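# Move blue carton from wall shelf onto desk

## Task

Remove the blue carton from its row on the wall shelf and set it down on the desk. The brown cartons have to remain exactly where they stood, neither displaced nor rotated. The blue carton must not topple or come to rest leaning; a carton that only stays put because the robot holds it does not count. At the end, open the gripper and withdraw the robot from it.

## Robot and tools

ROBOT. A wheeled base carrying a lifting column with two six-joint arms (left, right), each ending in a two-finger gripper, plus a tilting head. Shoulder height S = 0.90 m + column_m. Folded, the robot is 0.73 m long, 0.62 m wide, S + 0.43 m tall, with its front 0.40 m ahead of the column. The grip limit is lowered here: each finger pad presses only about 13 to 25 N, so cartons can slip.

FRAMES. Base frame: origin on the floor under the column, midway between the drive wheels; x forward, y left, z up, metres. left_hand and right_hand are reported in it: the point where the fingers meet (tips reach 8 mm further); the hand's z axis is the finger direction (quat_wxyz maps (0,0,1) onto it), y runs along the opening. Odometry frame = base frame at scene start; base_odometry counts wheel turns only, so slip shows as travel. Heading is positive leftward, -3.142 to 3.142.

TOOLS.
execute_actions: argument "actions" is a list holding one action or none (empty list = just report state and pictures). An action may contain "base", "joints", or both, and optional "speeds"; its motions start together.
- "base": exactly one of {"translate_m": d}, a relative straight drive from the current spot, metres, -3 to 3, forward positive; or {"rotate_rad": d}, a relative turn in place, radians, -3.2 to 3.2, left (counter-clockwise from above) positive. No sideways motion. A move needing over 8.667 s at its top speed is refused.
- "joints": an object keyed by joint name, each value an absolute target (not an offset). Names and ranges: column_m 0 to 0.8 (m); head_tilt_rad -0.61 to 1.308 (positive looks down); left_joint1_rad..left_joint6_rad and right_joint1_rad..right_joint6_rad (rad; joint1 ±2.879, joint2 0 to 3.141, joint3 0 to 3.019, joint4 -1.692 to 1.57, joint5 ±1.57 with positive swinging the hand to the robot's right, joint6 ±2.094 with positive clockwise seen from behind); left_gripper_m and right_gripper_m 0 (closed) to 0.093 m fingertip gap. Each arm is addressed by its own named keys; list only what you want to move, but omitted joints may still push toward earlier targets.
- "speeds": caps for this action only: translate_m 0.05 to 0.8 m/s, rotate_rad 0.1 to 1 rad/s (defaults are the maxima). It does not slow arms.
- "cameras": list from cam_head_left, cam_head_right, cam_left_wrist, cam_right_wrist, nav_camera, all; null/omitted = all, [] = none. Unknown keys or out-of-range values refuse the whole call.
wait(seconds 0 to 10): commands nothing, returns state and pictures.
zoom_image(camera, region [x0,y0,x1,y1] pixels, at most 504x504): closer look at that camera's latest image.
read_manual(section "licences"): licence text only.
finished_scene(scene): ends the scene irrevocably and reports success; call it only after releasing and backing off.

ARM GEOMETRY (approximate). With left_joint1_rad -1.57 or right_joint1_rad 1.57 and joints 5, 6 at 0, the arm moves in a vertical plane 0.23 m left/right of the column. Let a = j2 - 0.35, b = 1.05 + j2 - j3, c = b - j4 (c = 1.57 means fingers straight down). Hand is about 0.12 + 0.39 sin a + 0.38 cos b + 0.25 cos c ahead and S + 0.39 cos a - 0.38 sin b - 0.25 sin c high. Example: j2, j3, j4 = 0.93, 0.78, 0.14 gives 0.60 m ahead, 0.25 m below S. Real hands sit up to ~5 cm lower and nearer (more under load); trust reported hand positions. Reach about 1 m from the shoulder. A light load (up to 0.3 kg) is fine out to 0.6 m with fingers down; heavier loads sag. Fingers are 7 cm long; gripper body 10 cm wide, wrist camera sticks 11 cm out on one side—mind it near neighbouring cartons. To grip, command an opening smaller than the carton; "off_target" then is expected, and a reading 0.002 m or more above target means something is held. Small target changes (<0.03 rad, <0.08 for joints 2, 3) may not move a joint; approach contacts in ~0.05 rad steps from your last target.

RESULT LINES. base_status / joint_status: "done", "off_target", "contact_stop" (column or base only), "time_out", "not_followed". "joint command not followed" with a "cause:" line means a self-collision check blocked an arm; back each moved joint off ≥0.05 rad, or drive away from the blocking object. on_its_own lists what the call did not command ("held at" = held target). turned_by_wheels vs turned_by_imu differing notably means a collision or slip. base_tilt in degrees (forward, right). motor_effort lists wheel motors only, percent, peak in brackets. wheel_motors_off = 1 during an overload cutout. MOTOR HOT warns near overheating; an OVER-TEMPERATURE FAULT drops that arm. A stop in one call skips the rest of that reply's motion calls.

COLUMN. Lowering halts with "contact_stop" when a hand or its load touches down; it then refuses to go down until raised 0.2 m. A table top 0.30 m+ high and more than 0.26 m below S can slide over the housing and hit the column.

AVOID. Pushing or rotating the brown cartons; dropping or tipping the blue one; long hard pushes by a blocked arm (ease by re-sending its current joint readings); base pushing hard about 3 s (wheels cut out); the two arms striking or squeezing each other; moving arms with column_m under 0.3 near the housing. Loose objects may occasionally get nudged by outside pushes.

Each tool is called after "Request:" as name(argument=value, ...) on one line, values as JSON.

## Session

I'll start by looking at the current state and the scene.

Request:
execute_actions(actions=[])

Scene clock: 0.00 s.
base_odometry: x=+0.000 y=+0.000 heading=+0.000 (m, m, rad; odometry frame)
turned_by_wheels: +0.000 (rad since the last result)
turned_by_imu: +0.000 (rad since the last result)
base_tilt: forward=+0.2 right=-0.2 (deg)
base_status: not commanded
joint_positions: column_m=+0.553 head_tilt_rad=+0.873 left_joint1_rad=-1.594 left_joint2_rad=+0.868 left_joint3_rad=+0.403 left_joint4_rad=-0.941 left_joint5_rad=+0.025 left_joint6_rad=-0.061 left_gripper_m=+0.095 right_joint1_rad=+1.555 right_joint2_rad=+0.873 right_joint3_rad=+0.370 right_joint4_rad=-0.911 right_joint5_rad=+0.009 right_joint6_rad=-0.086 right_gripper_m=+0.094
joint_status: not commanded
wheel_motors_off: 0
motor_effort: left_wheel=+3 right_wheel=+2 (%)
left_hand: x=+0.1481 y=+0.2154 z=+1.2521 quat_wxyz=(+0.428, +0.023, -0.904, +0.005) (m; base frame)
right_hand: x=+0.1342 y=-0.2302 z=+1.2519 quat_wxyz=(+0.431, +0.034, -0.902, -0.010) (m; base frame)
pictures: cam_head_left, cam_head_right, cam_left_wrist, cam_right_wrist, nav_camera
Images, in order (width x height): cam_head_left 896x504, cam_head_right 896x504, cam_left_wrist 504x504, cam_right_wrist 504x504, nav_camera 896x504.

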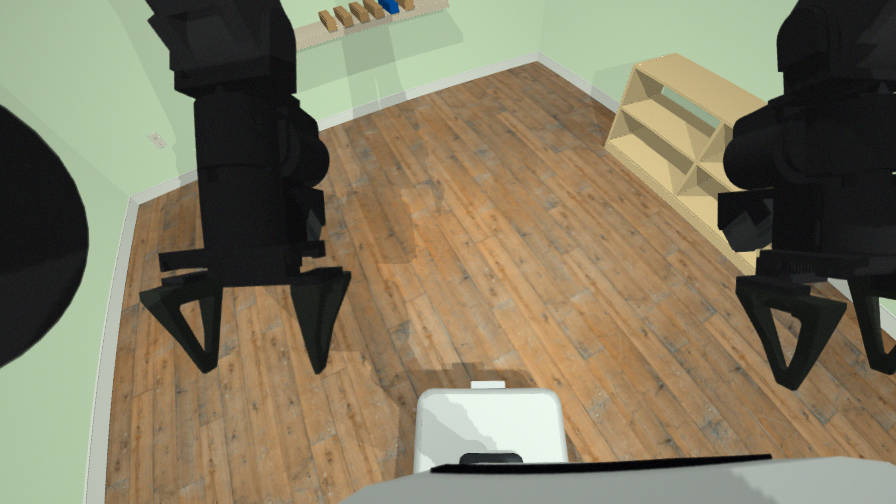

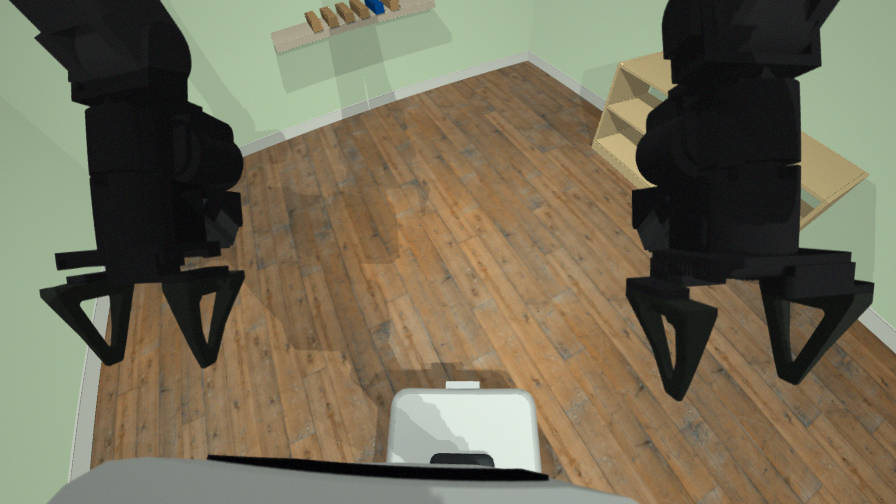

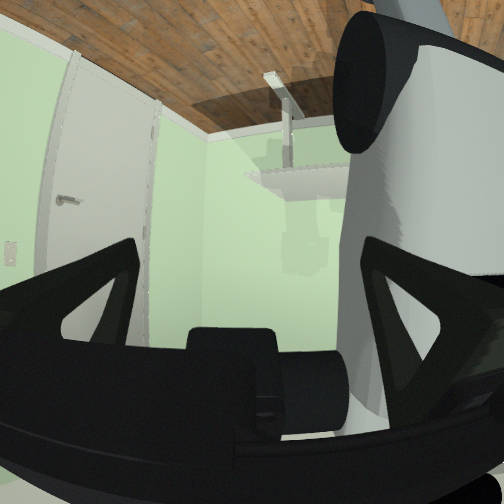

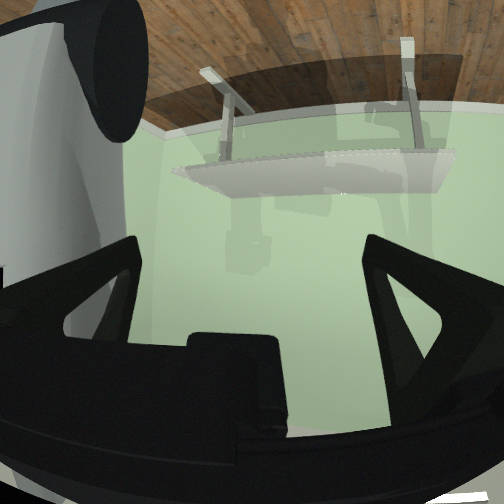

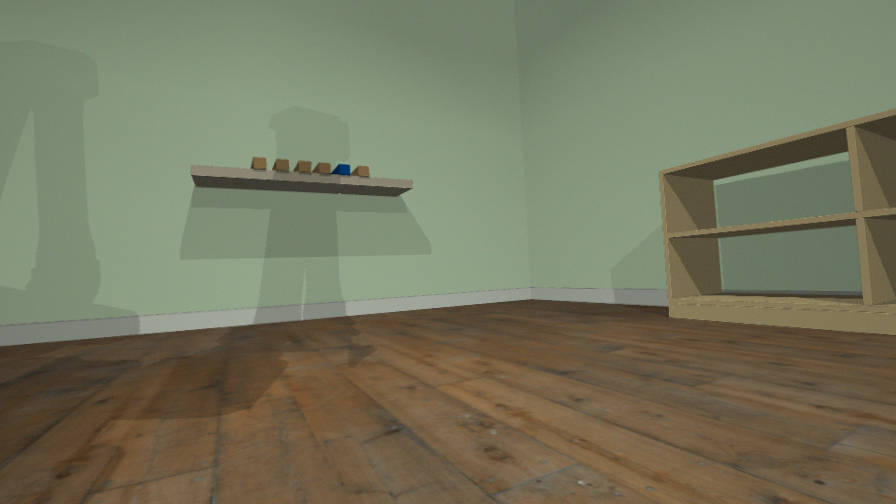

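Request:
zoom_image(camera="nav_camera", region=[160, 120, 460, 280])

Request:
zoom_image(camera="cam_head_right", region=[250, 0, 460, 100])

Region (160, 120, 460, 280) of nav_camera's 896x504 image, scaled by 1.680, with more detail than that image has; it fills the top 269 rows of this view, and the rest is white.

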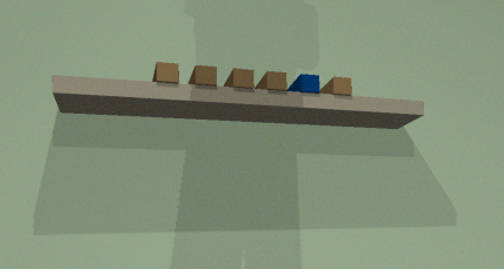

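Region (250, 0, 460, 100) of cam_head_right's 896x504 image, scaled by 2.400, with more detail than that image has; it fills the top 240 rows of this view, and the rest is white.

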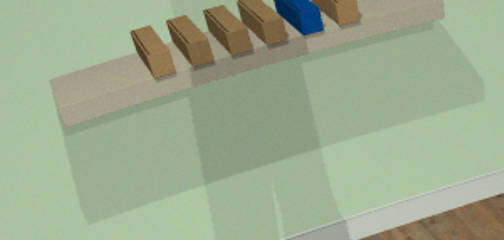

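Request:
execute_actions(actions=[{"base": {"translate_m": 1.31}, "joints": {"head_tilt_rad": 0.5, "column_m": 0.45, "right_joint1_rad": 1.57, "right_joint2_rad": 1.22, "right_joint3_rad": 1.2, "right_joint4_rad": -0.44, "right_joint5_rad": 0, "right_joint6_rad": 0}}], cameras=[])

Request:
execute_actions(actions=[{"base": {"rotate_rad": 0.50}}], cameras=["cam_head_left", "cam_head_right", "nav_camera"])

Scene clock: 81.47 s.
base_odometry: x=+1.310 y=+0.000 heading=+0.000 (m, m, rad; odometry frame)
turned_by_wheels: +0.000 (rad since the last result)
turned_by_imu: +0.001 (rad since the last result)
base_tilt: forward=+0.2 right=-0.1 (deg)
base_status: done
joint_positions: column_m=+0.450 head_tilt_rad=+0.518 left_joint1_rad=-1.594 left_joint2_rad=+0.868 left_joint3_rad=+0.404 left_joint4_rad=-0.941 left_joint5_rad=+0.025 left_joint6_rad=-0.061 left_gripper_m=+0.095 right_joint1_rad=+1.562 right_joint2_rad=+1.227 right_joint3_rad=+1.180 right_joint4_rad=-0.438 right_joint5_rad=+0.002 right_joint6_rad=-0.009 right_gripper_m=+0.094
joint_status: all done
wheel_motors_off: 0
motor_effort: left_wheel=+0(59) right_wheel=+0(38) (%)
left_hand: x=+0.1485 y=+0.2154 z=+1.1485 quat_wxyz=(+0.427, +0.023, -0.904, +0.005) (m; base frame)
right_hand: x=+0.6055 y=-0.2305 z=+1.0123 quat_wxyz=(-0.019, +0.003, -1.000, +0.005) (m; base frame)
pictures: none
No camera images: the call's "cameras" was empty. Leave "cameras" out to get every camera's image.

Scene clock: 83.43 s.
base_odometry: x=+1.310 y=+0.000 heading=+0.499 (m, m, rad; odometry frame)
turned_by_wheels: +0.499 (rad since the last result)
turned_by_imu: +0.500 (rad since the last result)
base_tilt: forward=+0.2 right=-0.2 (deg)
base_status: done
joint_positions: column_m=+0.450 head_tilt_rad=+0.518 left_joint1_rad=-1.594 left_joint2_rad=+0.868 left_joint3_rad=+0.404 left_joint4_rad=-0.941 left_joint5_rad=+0.025 left_joint6_rad=-0.061 left_gripper_m=+0.095 right_joint1_rad=+1.567 right_joint2_rad=+1.227 right_joint3_rad=+1.180 right_joint4_rad=-0.438 right_joint5_rad=+0.002 right_joint6_rad=-0.009 right_gripper_m=+0.094
joint_status: not commanded
wheel_motors_off: 0
motor_effort: left_wheel=-5(65) right_wheel=+5(46) (%)
left_hand: x=+0.1485 y=+0.2154 z=+1.1485 quat_wxyz=(+0.427, +0.023, -0.904, +0.005) (m; base frame)
right_hand: x=+0.6055 y=-0.2276 z=+1.0123 quat_wxyz=(-0.019, +0.004, -1.000, +0.002) (m; base frame)
pictures: cam_head_left, cam_head_right, nav_camera
camera_calibration (this result's frames):
cam_head_left: T_world_to_cam=[[0.0488702, -0.997664, -0.0477404, 0.113964], [-0.570038, 0.0113894, -0.82154, 1.21438], [0.820164, 0.0673626, -0.568149, 0.701363], [0, 0, 0, 1]] pos_world=[0.111443, 0.0526205, 1.40159]
cam_head_right: T_world_to_cam=[[0.0425186, -0.997037, -0.0641091, 0.0427543], [-0.590624, 0.0266709, -0.806506, 1.19658], [0.805826, 0.0721559, -0.58774, 0.735903], [0, 0, 0, 1]] pos_world=[0.111901, -0.0423861, 1.40031]
Images, in order (width x height): cam_head_left 896x504, cam_head_right 896x504, nav_camera 896x504.

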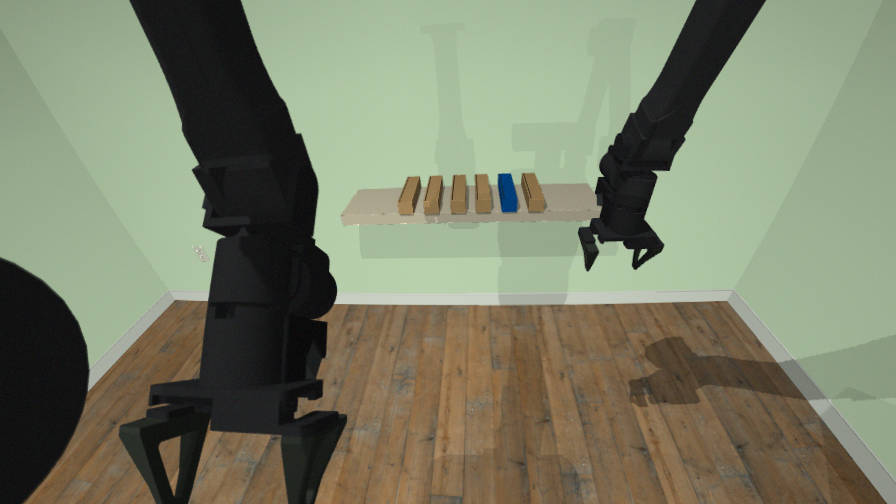

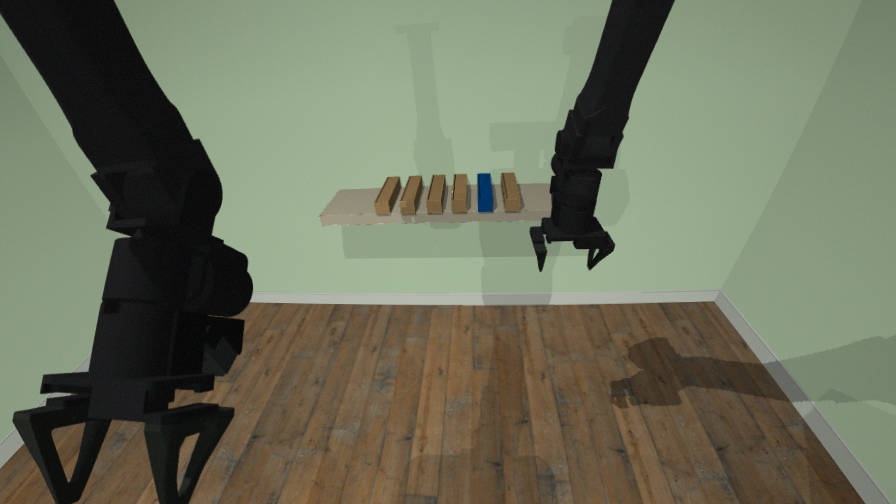

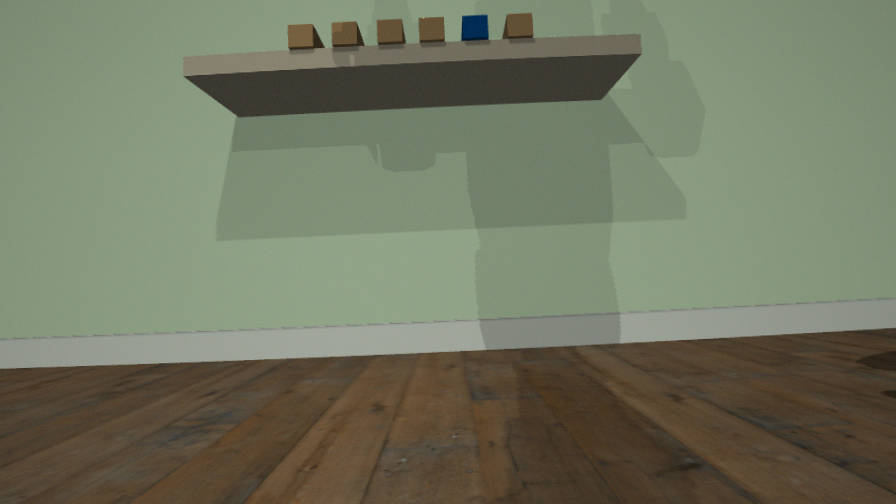

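Request:
zoom_image(camera="cam_head_left", region=[330, 150, 610, 250])

Request:
zoom_image(camera="cam_head_right", region=[370, 160, 540, 230])

Request:
zoom_image(camera="nav_camera", region=[400, 0, 660, 120])

Region (330, 150, 610, 250) of cam_head_left's 896x504 image, scaled by 1.800, with more detail than that image has; it fills the top 180 rows of this view, and the rest is white.

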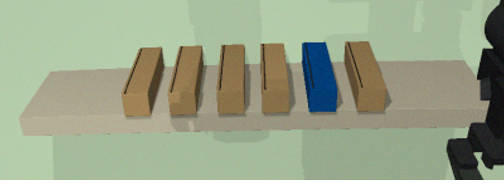

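Region (370, 160, 540, 230) of cam_head_right's 896x504 image, scaled by 2.965, with more detail than that image has; it fills the top 208 rows of this view, and the rest is white.

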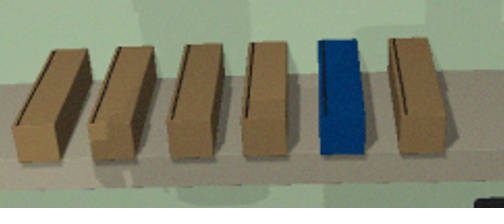

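Region (400, 0, 660, 120) of nav_camera's 896x504 image, scaled by 1.938, with more detail than that image has; it fills the top 233 rows of this view, and the rest is white.

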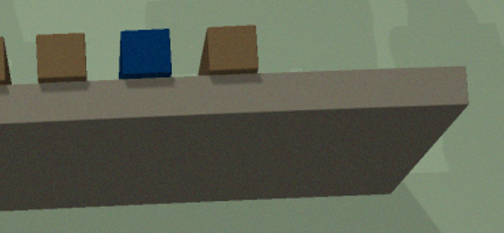

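Request:
zoom_image(camera="cam_head_left", region=[140, 270, 260, 330])

Request:
zoom_image(camera="cam_head_left", region=[660, 270, 780, 330])

Request:
zoom_image(camera="cam_head_left", region=[460, 160, 560, 230])

Region (140, 270, 260, 330) of cam_head_left's 896x504 image, scaled by 4.200, with more detail than that image has.

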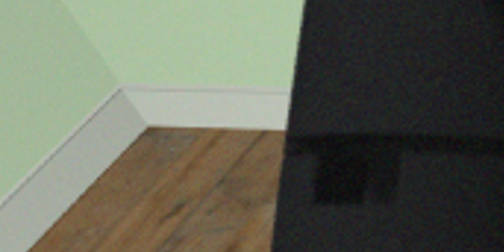

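Region (660, 270, 780, 330) of cam_head_left's 896x504 image, scaled by 4.200, with more detail than that image has.

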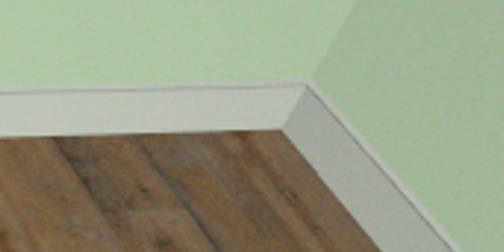

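Region (460, 160, 560, 230) of cam_head_left's 896x504 image, scaled by 5.040, with more detail than that image has; it fills the top 353 rows of this view, and the rest is white.

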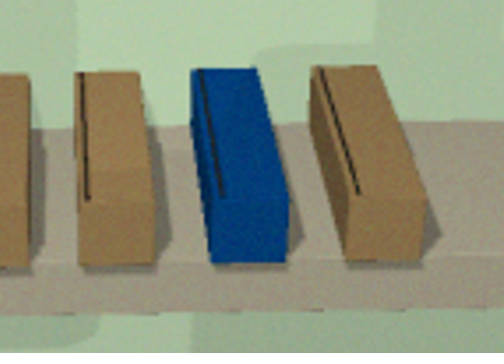

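Request:
execute_actions(actions=[{"base": {"rotate_rad": 0.089}, "joints": {"right_joint6_rad": 0.09, "column_m": 0.39}}], cameras=[])

Request:
execute_actions(actions=[{"base": {"translate_m": 0.66}, "joints": {"head_tilt_rad": 0.62}}], cameras=["cam_head_left", "cam_head_right", "cam_right_wrist"])

Scene clock: 178.30 s.
base_odometry: x=+1.310 y=+0.000 heading=+0.587 (m, m, rad; odometry frame)
turned_by_wheels: +0.088 (rad since the last result)
turned_by_imu: +0.090 (rad since the last result)
base_tilt: forward=+0.1 right=-0.1 (deg)
base_status: done
joint_positions: column_m=+0.390 head_tilt_rad=+0.518 left_joint1_rad=-1.594 left_joint2_rad=+0.868 left_joint3_rad=+0.403 left_joint4_rad=-0.941 left_joint5_rad=+0.025 left_joint6_rad=-0.061 left_gripper_m=+0.095 right_joint1_rad=+1.569 right_joint2_rad=+1.227 right_joint3_rad=+1.180 right_joint4_rad=-0.438 right_joint5_rad=+0.001 right_joint6_rad=+0.080 right_gripper_m=+0.094
joint_status: all done
wheel_motors_off: 0
motor_effort: left_wheel=-7(34) right_wheel=+8(29) (%)
left_hand: x=+0.1483 y=+0.2154 z=+1.0886 quat_wxyz=(+0.427, +0.023, -0.904, +0.005) (m; base frame)
right_hand: x=+0.6055 y=-0.2265 z=+0.9523 quat_wxyz=(-0.019, -0.040, -0.999, +0.001) (m; base frame)
pictures: none
No camera images: the call's "cameras" was empty. Leave "cameras" out to get every camera's image.

Scene clock: 181.10 s.
base_odometry: x=+1.859 y=+0.366 heading=+0.588 (m, m, rad; odometry frame)
turned_by_wheels: +0.001 (rad since the last result)
turned_by_imu: +0.001 (rad since the last result)
base_tilt: forward=+0.1 right=-0.1 (deg)
base_status: done
joint_positions: column_m=+0.390 head_tilt_rad=+0.624 left_joint1_rad=-1.594 left_joint2_rad=+0.868 left_joint3_rad=+0.404 left_joint4_rad=-0.941 left_joint5_rad=+0.025 left_joint6_rad=-0.061 left_gripper_m=+0.095 right_joint1_rad=+1.569 right_joint2_rad=+1.227 right_joint3_rad=+1.181 right_joint4_rad=-0.438 right_joint5_rad=+0.001 right_joint6_rad=+0.080 right_gripper_m=+0.094
joint_status: all done
wheel_motors_off: 0
motor_effort: left_wheel=+1(62) right_wheel=+0(55) (%)
left_hand: x=+0.1485 y=+0.2154 z=+1.0885 quat_wxyz=(+0.427, +0.023, -0.904, +0.005) (m; base frame)
right_hand: x=+0.6059 y=-0.2265 z=+0.9524 quat_wxyz=(-0.020, -0.040, -0.999, +0.001) (m; base frame)
pictures: cam_head_left, cam_head_right, cam_right_wrist
camera_calibration (this result's frames):
cam_head_left: T_world_to_cam=[[0.0435493, -0.997664, -0.0526394, 0.118107], [-0.653696, 0.0113894, -0.756672, 1.08002], [0.755503, 0.0673626, -0.651673, 0.785444], [0, 0, 0, 1]] pos_world=[0.107455, 0.0526205, 1.33529]
cam_head_right: T_world_to_cam=[[0.0355028, -0.997037, -0.0682449, 0.0449501], [-0.672577, 0.0266709, -0.739546, 1.06015], [0.739175, 0.0721559, -0.669637, 0.816671], [0, 0, 0, 1]] pos_world=[0.107777, -0.0423861, 1.33397]
cam_right_wrist: T_world_to_cam=[[-0.0722467, -0.997364, 0.00674489, -0.190528], [-0.821385, 0.0633326, 0.566848, -0.025519], [-0.565781, 0.0354128, -0.823795, 1.25658], [0, 0, 0, 1]] pos_world=[0.676223, -0.232909, 1.05092]
Images, in order (width x height): cam_head_left 896x504, cam_head_right 896x504, cam_right_wrist 504x504.

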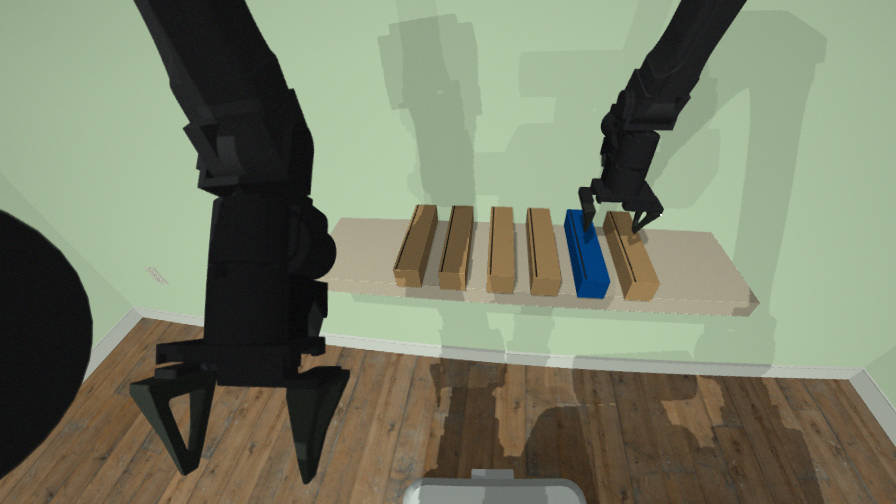

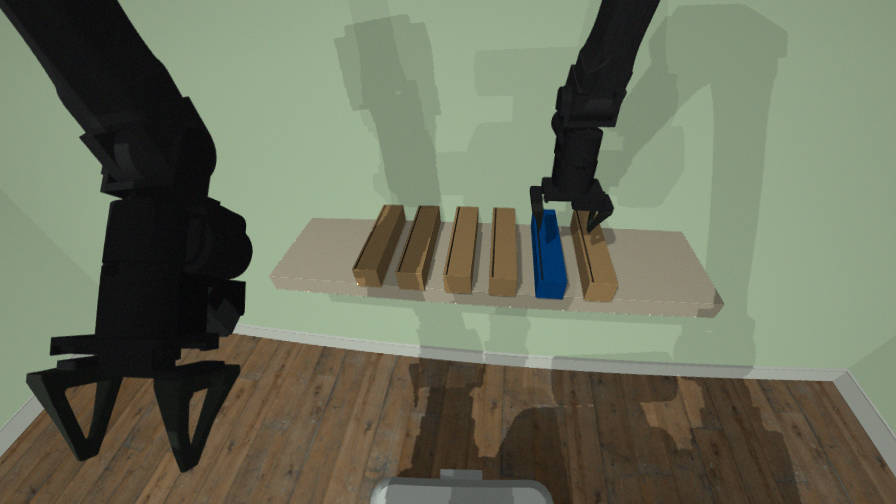

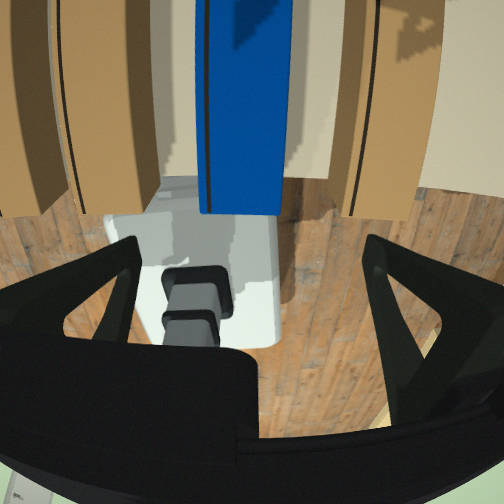

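Request:
zoom_image(camera="cam_head_right", region=[480, 180, 640, 320])

Request:
zoom_image(camera="cam_head_left", region=[520, 180, 680, 320])

Region (480, 180, 640, 320) of cam_head_right's 896x504 image, scaled by 3.150, with more detail than that image has; it fills the top 441 rows of this view, and the rest is white.

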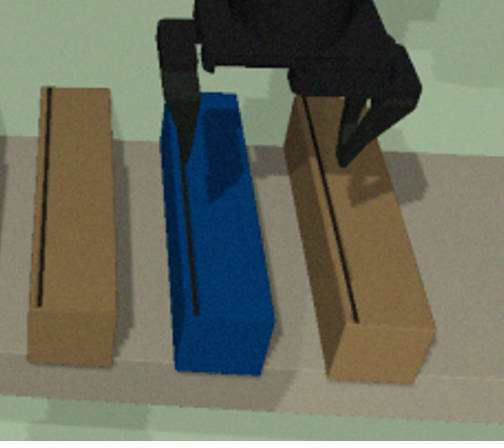

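Region (520, 180, 680, 320) of cam_head_left's 896x504 image, scaled by 3.150, with more detail than that image has; it fills the top 441 rows of this view, and the rest is white.

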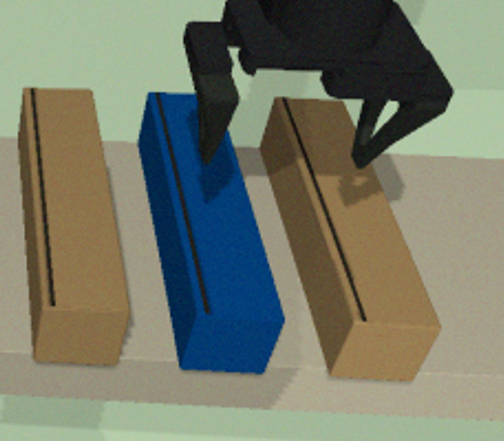

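Request:
execute_actions(actions=[{"base": {"translate_m": 0.095}, "joints": {"column_m": 0.35}}], cameras=["cam_head_left", "cam_head_right", "cam_right_wrist"])

Scene clock: 224.70 s.
base_odometry: x=+1.939 y=+0.419 heading=+0.588 (m, m, rad; odometry frame)
turned_by_wheels: +0.000 (rad since the last result)
turned_by_imu: +0.002 (rad since the last result)
base_tilt: forward=+0.2 right=-0.1 (deg)
base_status: done
joint_positions: column_m=+0.350 head_tilt_rad=+0.624 left_joint1_rad=-1.594 left_joint2_rad=+0.868 left_joint3_rad=+0.405 left_joint4_rad=-0.941 left_joint5_rad=+0.025 left_joint6_rad=-0.061 left_gripper_m=+0.095 right_joint1_rad=+1.569 right_joint2_rad=+1.227 right_joint3_rad=+1.183 right_joint4_rad=-0.438 right_joint5_rad=+0.001 right_joint6_rad=+0.080 right_gripper_m=+0.094
joint_status: all done
wheel_motors_off: 0
motor_effort: left_wheel=+1(38) right_wheel=-1(31) (%)
left_hand: x=+0.1492 y=+0.2153 z=+1.0483 quat_wxyz=(+0.427, +0.023, -0.904, +0.005) (m; base frame)
right_hand: x=+0.6073 y=-0.2265 z=+0.9128 quat_wxyz=(-0.021, -0.040, -0.999, +0.000) (m; base frame)
pictures: cam_head_left, cam_head_right, cam_right_wrist
camera_calibration (this result's frames):
cam_head_left: T_world_to_cam=[[0.0435437, -0.997664, -0.052644, 0.116007], [-0.653776, 0.0113894, -0.756603, 1.04965], [0.755434, 0.0673626, -0.651752, 0.759476], [0, 0, 0, 1]] pos_world=[0.107451, 0.0526205, 1.29527]
cam_head_right: T_world_to_cam=[[0.0354956, -0.997037, -0.0682487, 0.0422245], [-0.672655, 0.0266709, -0.739475, 1.03047], [0.739104, 0.0721559, -0.669716, 0.789982], [0, 0, 0, 1]] pos_world=[0.107772, -0.0423861, 1.29395]
cam_right_wrist: T_world_to_cam=[[-0.0722591, -0.997364, 0.0065812, -0.190008], [-0.82268, 0.0633312, 0.564966, 0.000526694], [-0.563894, 0.0354097, -0.825088, 1.22476], [0, 0, 0, 1]] pos_world=[0.677336, -0.232909, 1.01148]
Images, in order (width x height): cam_head_left 896x504, cam_head_right 896x504, cam_right_wrist 504x504.

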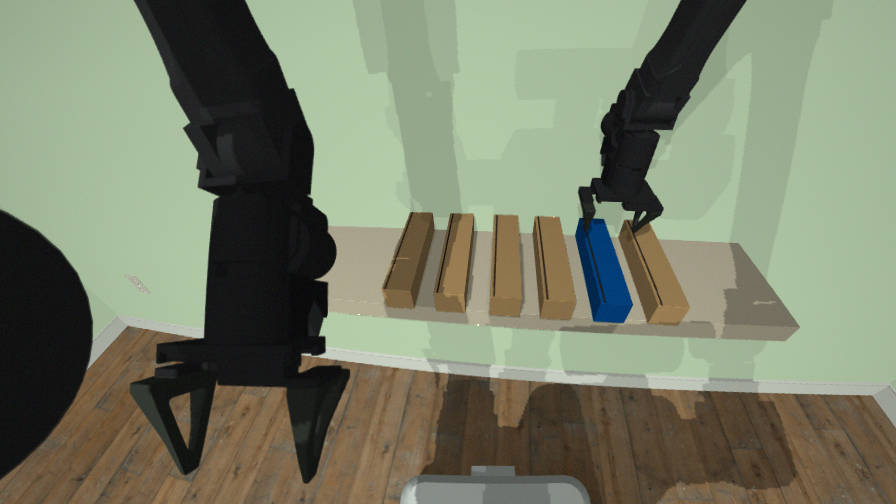

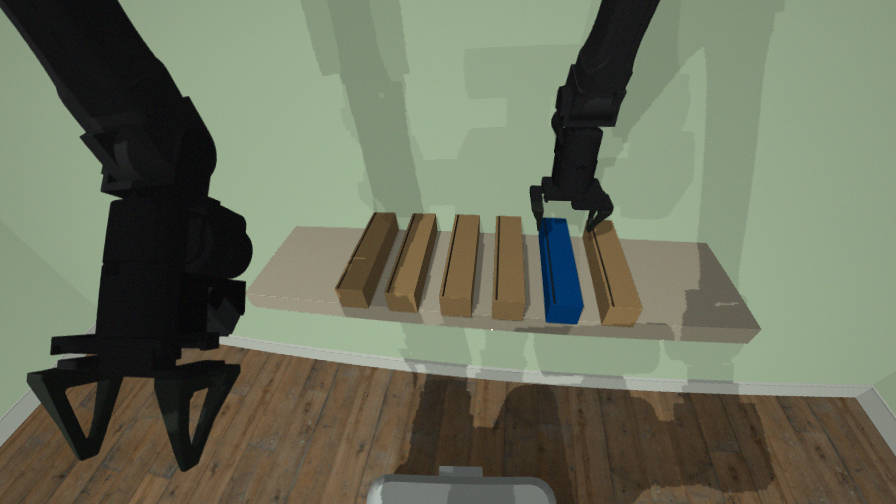

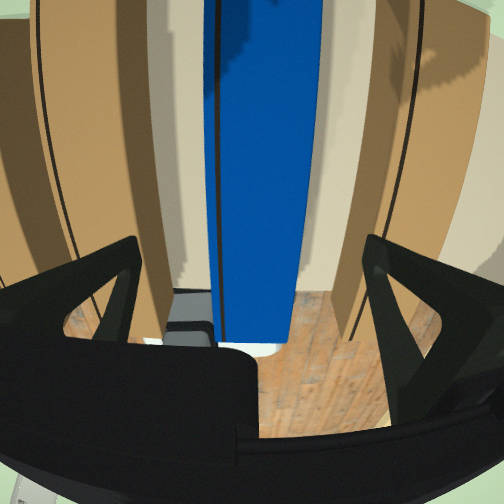

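Request:
zoom_image(camera="cam_right_wrist", region=[110, 150, 400, 360])

Request:
zoom_image(camera="cam_head_right", region=[490, 170, 660, 340])

Region (110, 150, 400, 360) of cam_right_wrist's 504x504 image, scaled by 1.738, with more detail than that image has; it fills the top 365 rows of this view, and the rest is white.

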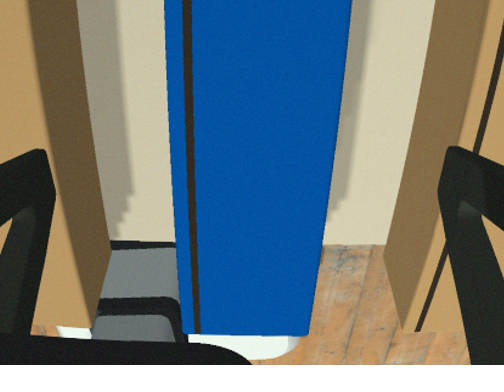

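Region (490, 170, 660, 340) of cam_head_right's 896x504 image, scaled by 2.965, with more detail than that image has.

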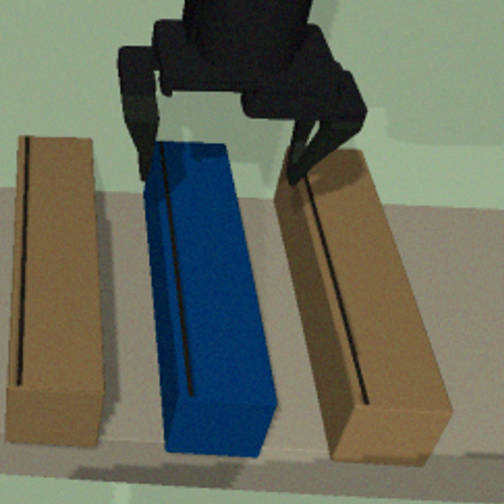

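Request:
execute_actions(actions=[{"joints": {"column_m": 0.30, "right_gripper_m": 0.086}}], cameras=["cam_head_right", "cam_right_wrist"])

Scene clock: 256.83 s.
base_odometry: x=+1.939 y=+0.419 heading=+0.588 (m, m, rad; odometry frame)
turned_by_wheels: +0.000 (rad since the last result)
turned_by_imu: +0.002 (rad since the last result)
base_tilt: forward=+0.3 right=-0.2 (deg)
base_status: not commanded
joint_positions: column_m=+0.300 head_tilt_rad=+0.624 left_joint1_rad=-1.594 left_joint2_rad=+0.868 left_joint3_rad=+0.405 left_joint4_rad=-0.941 left_joint5_rad=+0.025 left_joint6_rad=-0.061 left_gripper_m=+0.095 right_joint1_rad=+1.569 right_joint2_rad=+1.227 right_joint3_rad=+1.183 right_joint4_rad=-0.438 right_joint5_rad=+0.001 right_joint6_rad=+0.080 right_gripper_m=+0.086
joint_status: all done
wheel_motors_off: 0
motor_effort: left_wheel=+2(2) right_wheel=-1(2) (%)
left_hand: x=+0.1492 y=+0.2153 z=+0.9983 quat_wxyz=(+0.427, +0.023, -0.904, +0.005) (m; base frame)
right_hand: x=+0.6073 y=-0.2265 z=+0.8628 quat_wxyz=(-0.021, -0.040, -0.999, +0.000) (m; base frame)
pictures: cam_head_right, cam_right_wrist
camera_calibration (this result's frames):
cam_head_right: T_world_to_cam=[[0.0354955, -0.997037, -0.0682487, 0.0388127], [-0.672656, 0.0266709, -0.739475, 0.993501], [0.739104, 0.0721559, -0.669716, 0.756503], [0, 0, 0, 1]] pos_world=[0.107772, -0.0423861, 1.24396]
cam_right_wrist: T_world_to_cam=[[-0.0722591, -0.997364, 0.0065812, -0.189679], [-0.82268, 0.0633312, 0.564966, 0.0287696], [-0.563894, 0.0354097, -0.825088, 1.18351], [0, 0, 0, 1]] pos_world=[0.677336, -0.232909, 0.961494]
Images, in order (width x height): cam_head_right 896x504, cam_right_wrist 504x504.

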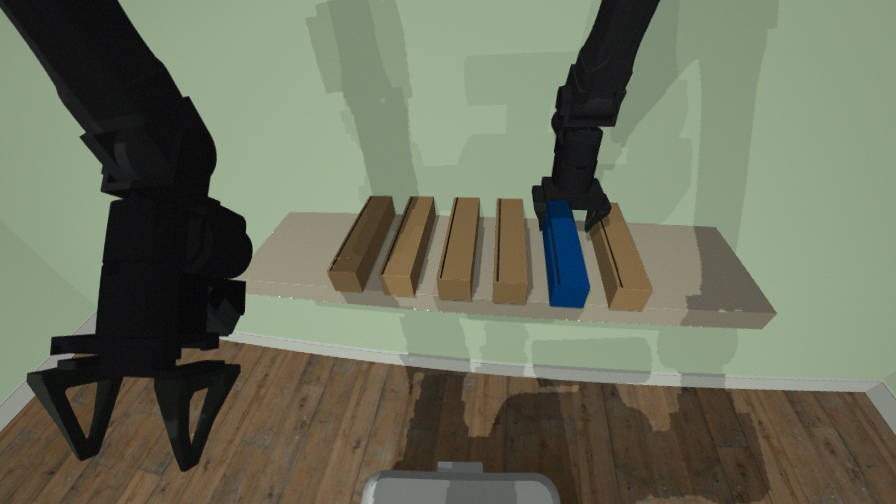

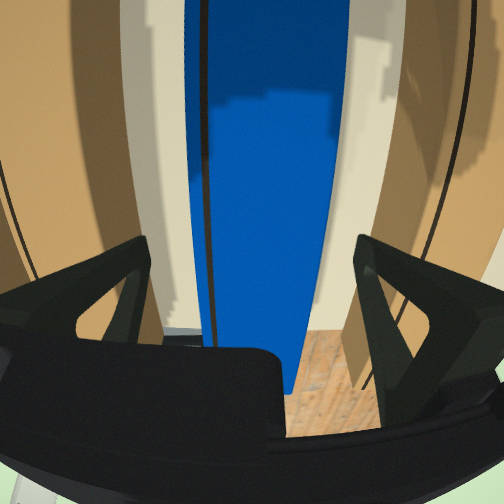

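Request:
execute_actions(actions=[{"joints": {"column_m": 0.24}}], cameras=["cam_head_right", "cam_right_wrist"])

Scene clock: 267.80 s.
base_odometry: x=+1.939 y=+0.419 heading=+0.588 (m, m, rad; odometry frame)
turned_by_wheels: +0.000 (rad since the last result)
turned_by_imu: +0.002 (rad since the last result)
base_tilt: forward=+0.2 right=-0.3 (deg)
base_status: not commanded
joint_positions: column_m=+0.240 head_tilt_rad=+0.624 left_joint1_rad=-1.594 left_joint2_rad=+0.868 left_joint3_rad=+0.405 left_joint4_rad=-0.941 left_joint5_rad=+0.025 left_joint6_rad=-0.061 left_gripper_m=+0.095 right_joint1_rad=+1.569 right_joint2_rad=+1.227 right_joint3_rad=+1.183 right_joint4_rad=-0.438 right_joint5_rad=+0.001 right_joint6_rad=+0.080 right_gripper_m=+0.086
joint_status: all done
wheel_motors_off: 0
motor_effort: left_wheel=+2(2) right_wheel=-1(1) (%)
left_hand: x=+0.1492 y=+0.2153 z=+0.9384 quat_wxyz=(+0.427, +0.023, -0.904, +0.005) (m; base frame)
right_hand: x=+0.6073 y=-0.2265 z=+0.8028 quat_wxyz=(-0.021, -0.040, -0.999, +0.000) (m; base frame)
pictures: cam_head_right, cam_right_wrist
camera_calibration (this result's frames):
cam_head_right: T_world_to_cam=[[0.0354955, -0.997037, -0.0682487, 0.0347183], [-0.672656, 0.0266709, -0.739475, 0.949138], [0.739104, 0.0721559, -0.669716, 0.716325], [0, 0, 0, 1]] pos_world=[0.107772, -0.0423861, 1.18397]
cam_right_wrist: T_world_to_cam=[[-0.0722591, -0.997364, 0.0065812, -0.189284], [-0.82268, 0.0633312, 0.564966, 0.0626632], [-0.563894, 0.0354097, -0.825088, 1.13401], [0, 0, 0, 1]] pos_world=[0.677336, -0.232909, 0.901501]
Images, in order (width x height): cam_head_right 896x504, cam_right_wrist 504x504.

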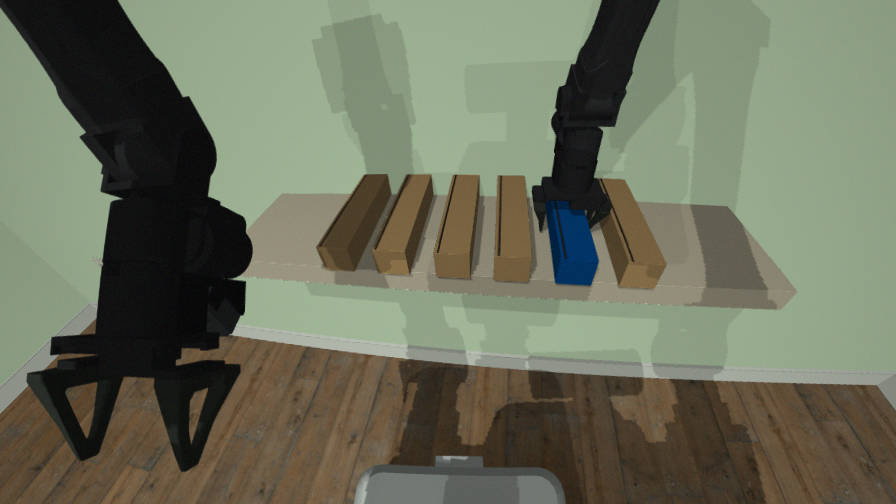

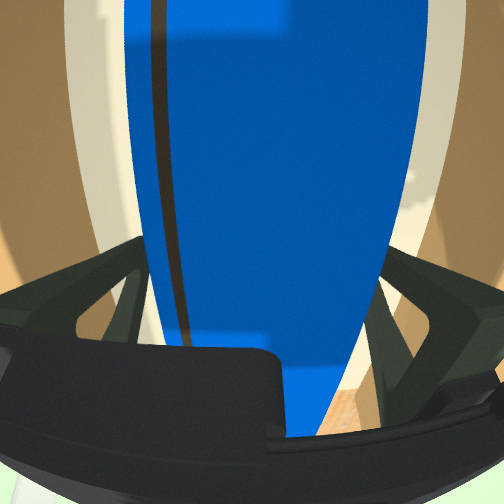

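Request:
zoom_image(camera="cam_head_right", region=[480, 150, 680, 310])

Region (480, 150, 680, 310) of cam_head_right's 896x504 image, scaled by 2.520, with more detail than that image has; it fills the top 403 rows of this view, and the rest is white.

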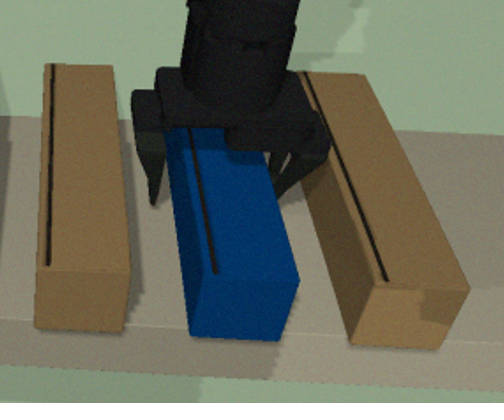

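Request:
execute_actions(actions=[{"joints": {"right_gripper_m": 0.0}}], cameras=["cam_head_right", "cam_right_wrist"])

Scene clock: 273.47 s.
base_odometry: x=+1.939 y=+0.419 heading=+0.588 (m, m, rad; odometry frame)
turned_by_wheels: +0.000 (rad since the last result)
turned_by_imu: +0.002 (rad since the last result)
base_tilt: forward=+0.2 right=-0.2 (deg)
base_status: not commanded
joint_positions: column_m=+0.240 head_tilt_rad=+0.624 left_joint1_rad=-1.594 left_joint2_rad=+0.868 left_joint3_rad=+0.405 left_joint4_rad=-0.941 left_joint5_rad=+0.025 left_joint6_rad=-0.061 left_gripper_m=+0.095 right_joint1_rad=+1.569 right_joint2_rad=+1.227 right_joint3_rad=+1.183 right_joint4_rad=-0.438 right_joint5_rad=+0.001 right_joint6_rad=+0.081 right_gripper_m=+0.060
joint_status: right_gripper_m off_target (ended at +0.060, target +0.000)
wheel_motors_off: 0
motor_effort: left_wheel=+2(2) right_wheel=-1(1) (%)
left_hand: x=+0.1492 y=+0.2153 z=+0.9384 quat_wxyz=(+0.427, +0.023, -0.904, +0.005) (m; base frame)
right_hand: x=+0.6073 y=-0.2264 z=+0.8028 quat_wxyz=(-0.021, -0.041, -0.999, +0.000) (m; base frame)
pictures: cam_head_right, cam_right_wrist
camera_calibration (this result's frames):
cam_head_right: T_world_to_cam=[[0.0354955, -0.997037, -0.0682487, 0.0347183], [-0.672656, 0.0266709, -0.739475, 0.949138], [0.739104, 0.0721559, -0.669716, 0.716325], [0, 0, 0, 1]] pos_world=[0.107772, -0.0423861, 1.18397]
cam_right_wrist: T_world_to_cam=[[-0.0726233, -0.99734, 0.00618509, -0.188674], [-0.822658, 0.0634073, 0.56499, 0.0626434], [-0.56388, 0.0359433, -0.825074, 1.13411], [0, 0, 0, 1]] pos_world=[0.677333, -0.232908, 0.901499]
Images, in order (width x height): cam_head_right 896x504, cam_right_wrist 504x504.

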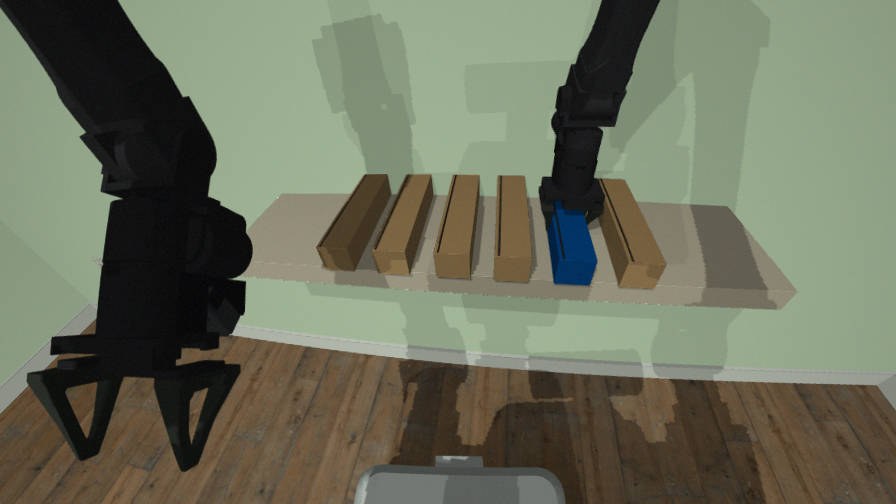

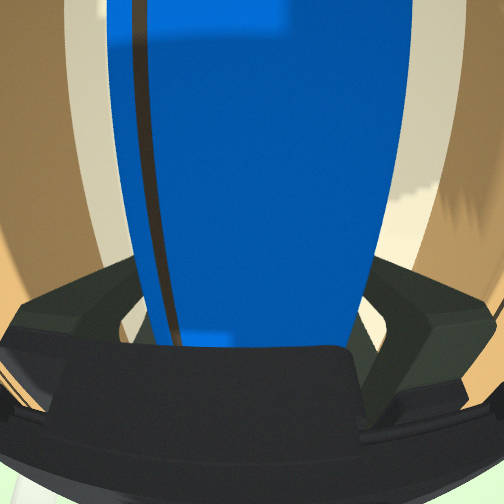

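Request:
execute_actions(actions=[{"joints": {"column_m": 0.35}}], cameras=["cam_head_right", "cam_head_left", "cam_right_wrist"])

Scene clock: 278.60 s.
base_odometry: x=+1.939 y=+0.419 heading=+0.588 (m, m, rad; odometry frame)
turned_by_wheels: +0.000 (rad since the last result)
turned_by_imu: +0.002 (rad since the last result)
base_tilt: forward=+0.2 right=-0.1 (deg)
base_status: not commanded
joint_positions: column_m=+0.350 head_tilt_rad=+0.624 left_joint1_rad=-1.594 left_joint2_rad=+0.868 left_joint3_rad=+0.405 left_joint4_rad=-0.941 left_joint5_rad=+0.025 left_joint6_rad=-0.061 left_gripper_m=+0.095 right_joint1_rad=+1.569 right_joint2_rad=+1.227 right_joint3_rad=+1.183 right_joint4_rad=-0.438 right_joint5_rad=+0.001 right_joint6_rad=+0.081 right_gripper_m=+0.060
joint_status: all done
wheel_motors_off: 0
motor_effort: left_wheel=+2(2) right_wheel=-1(1) (%)
left_hand: x=+0.1492 y=+0.2153 z=+1.0482 quat_wxyz=(+0.427, +0.023, -0.904, +0.005) (m; base frame)
right_hand: x=+0.6073 y=-0.2264 z=+0.9127 quat_wxyz=(-0.021, -0.041, -0.999, +0.000) (m; base frame)
pictures: cam_head_left, cam_head_right, cam_right_wrist
camera_calibration (this result's frames):
cam_head_left: T_world_to_cam=[[0.0435402, -0.997664, -0.0526469, 0.116004], [-0.653826, 0.0113894, -0.756559, 1.0495], [0.755391, 0.0673626, -0.651803, 0.759462], [0, 0, 0, 1]] pos_world=[0.107448, 0.0526205, 1.29513]
cam_head_right: T_world_to_cam=[[0.035491, -0.997037, -0.068251, 0.0422191], [-0.672705, 0.0266709, -0.73943, 1.03032], [0.739059, 0.0721559, -0.669765, 0.789964], [0, 0, 0, 1]] pos_world=[0.107769, -0.0423861, 1.29382]
cam_right_wrist: T_world_to_cam=[[-0.0726233, -0.99734, 0.00618509, -0.189354], [-0.822658, 0.0634073, 0.56499, 0.000576682], [-0.56388, 0.0359433, -0.825074, 1.22475], [0, 0, 0, 1]] pos_world=[0.677333, -0.232908, 1.01135]
Images, in order (width x height): cam_head_left 896x504, cam_head_right 896x504, cam_right_wrist 504x504.

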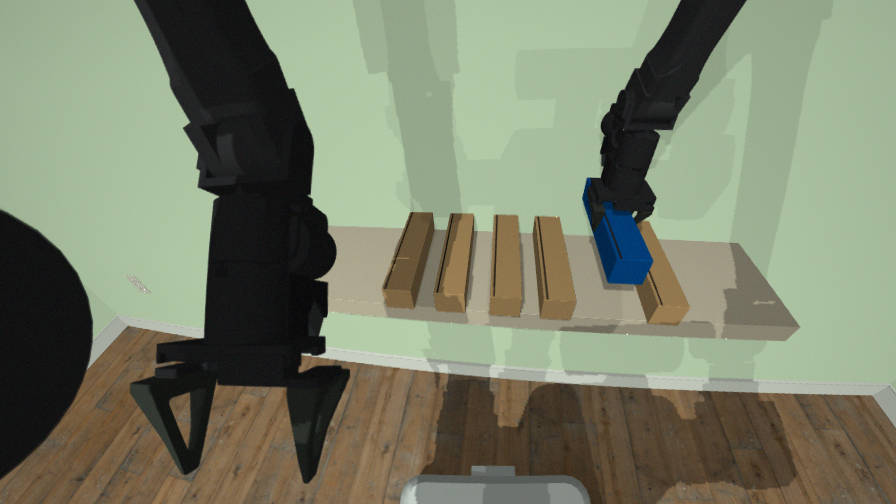

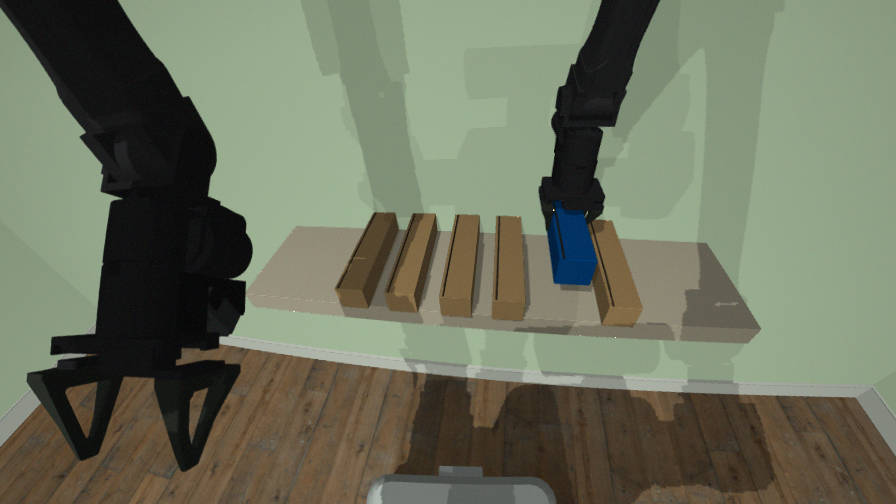

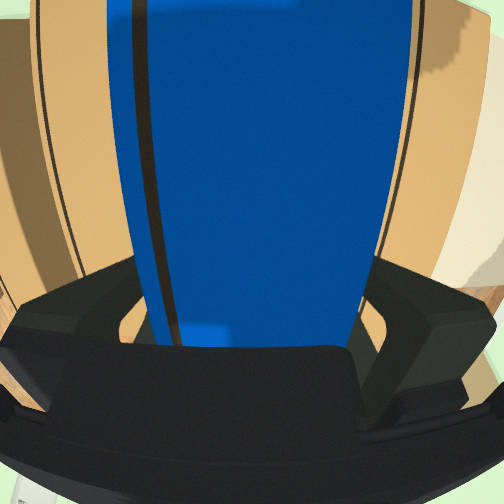

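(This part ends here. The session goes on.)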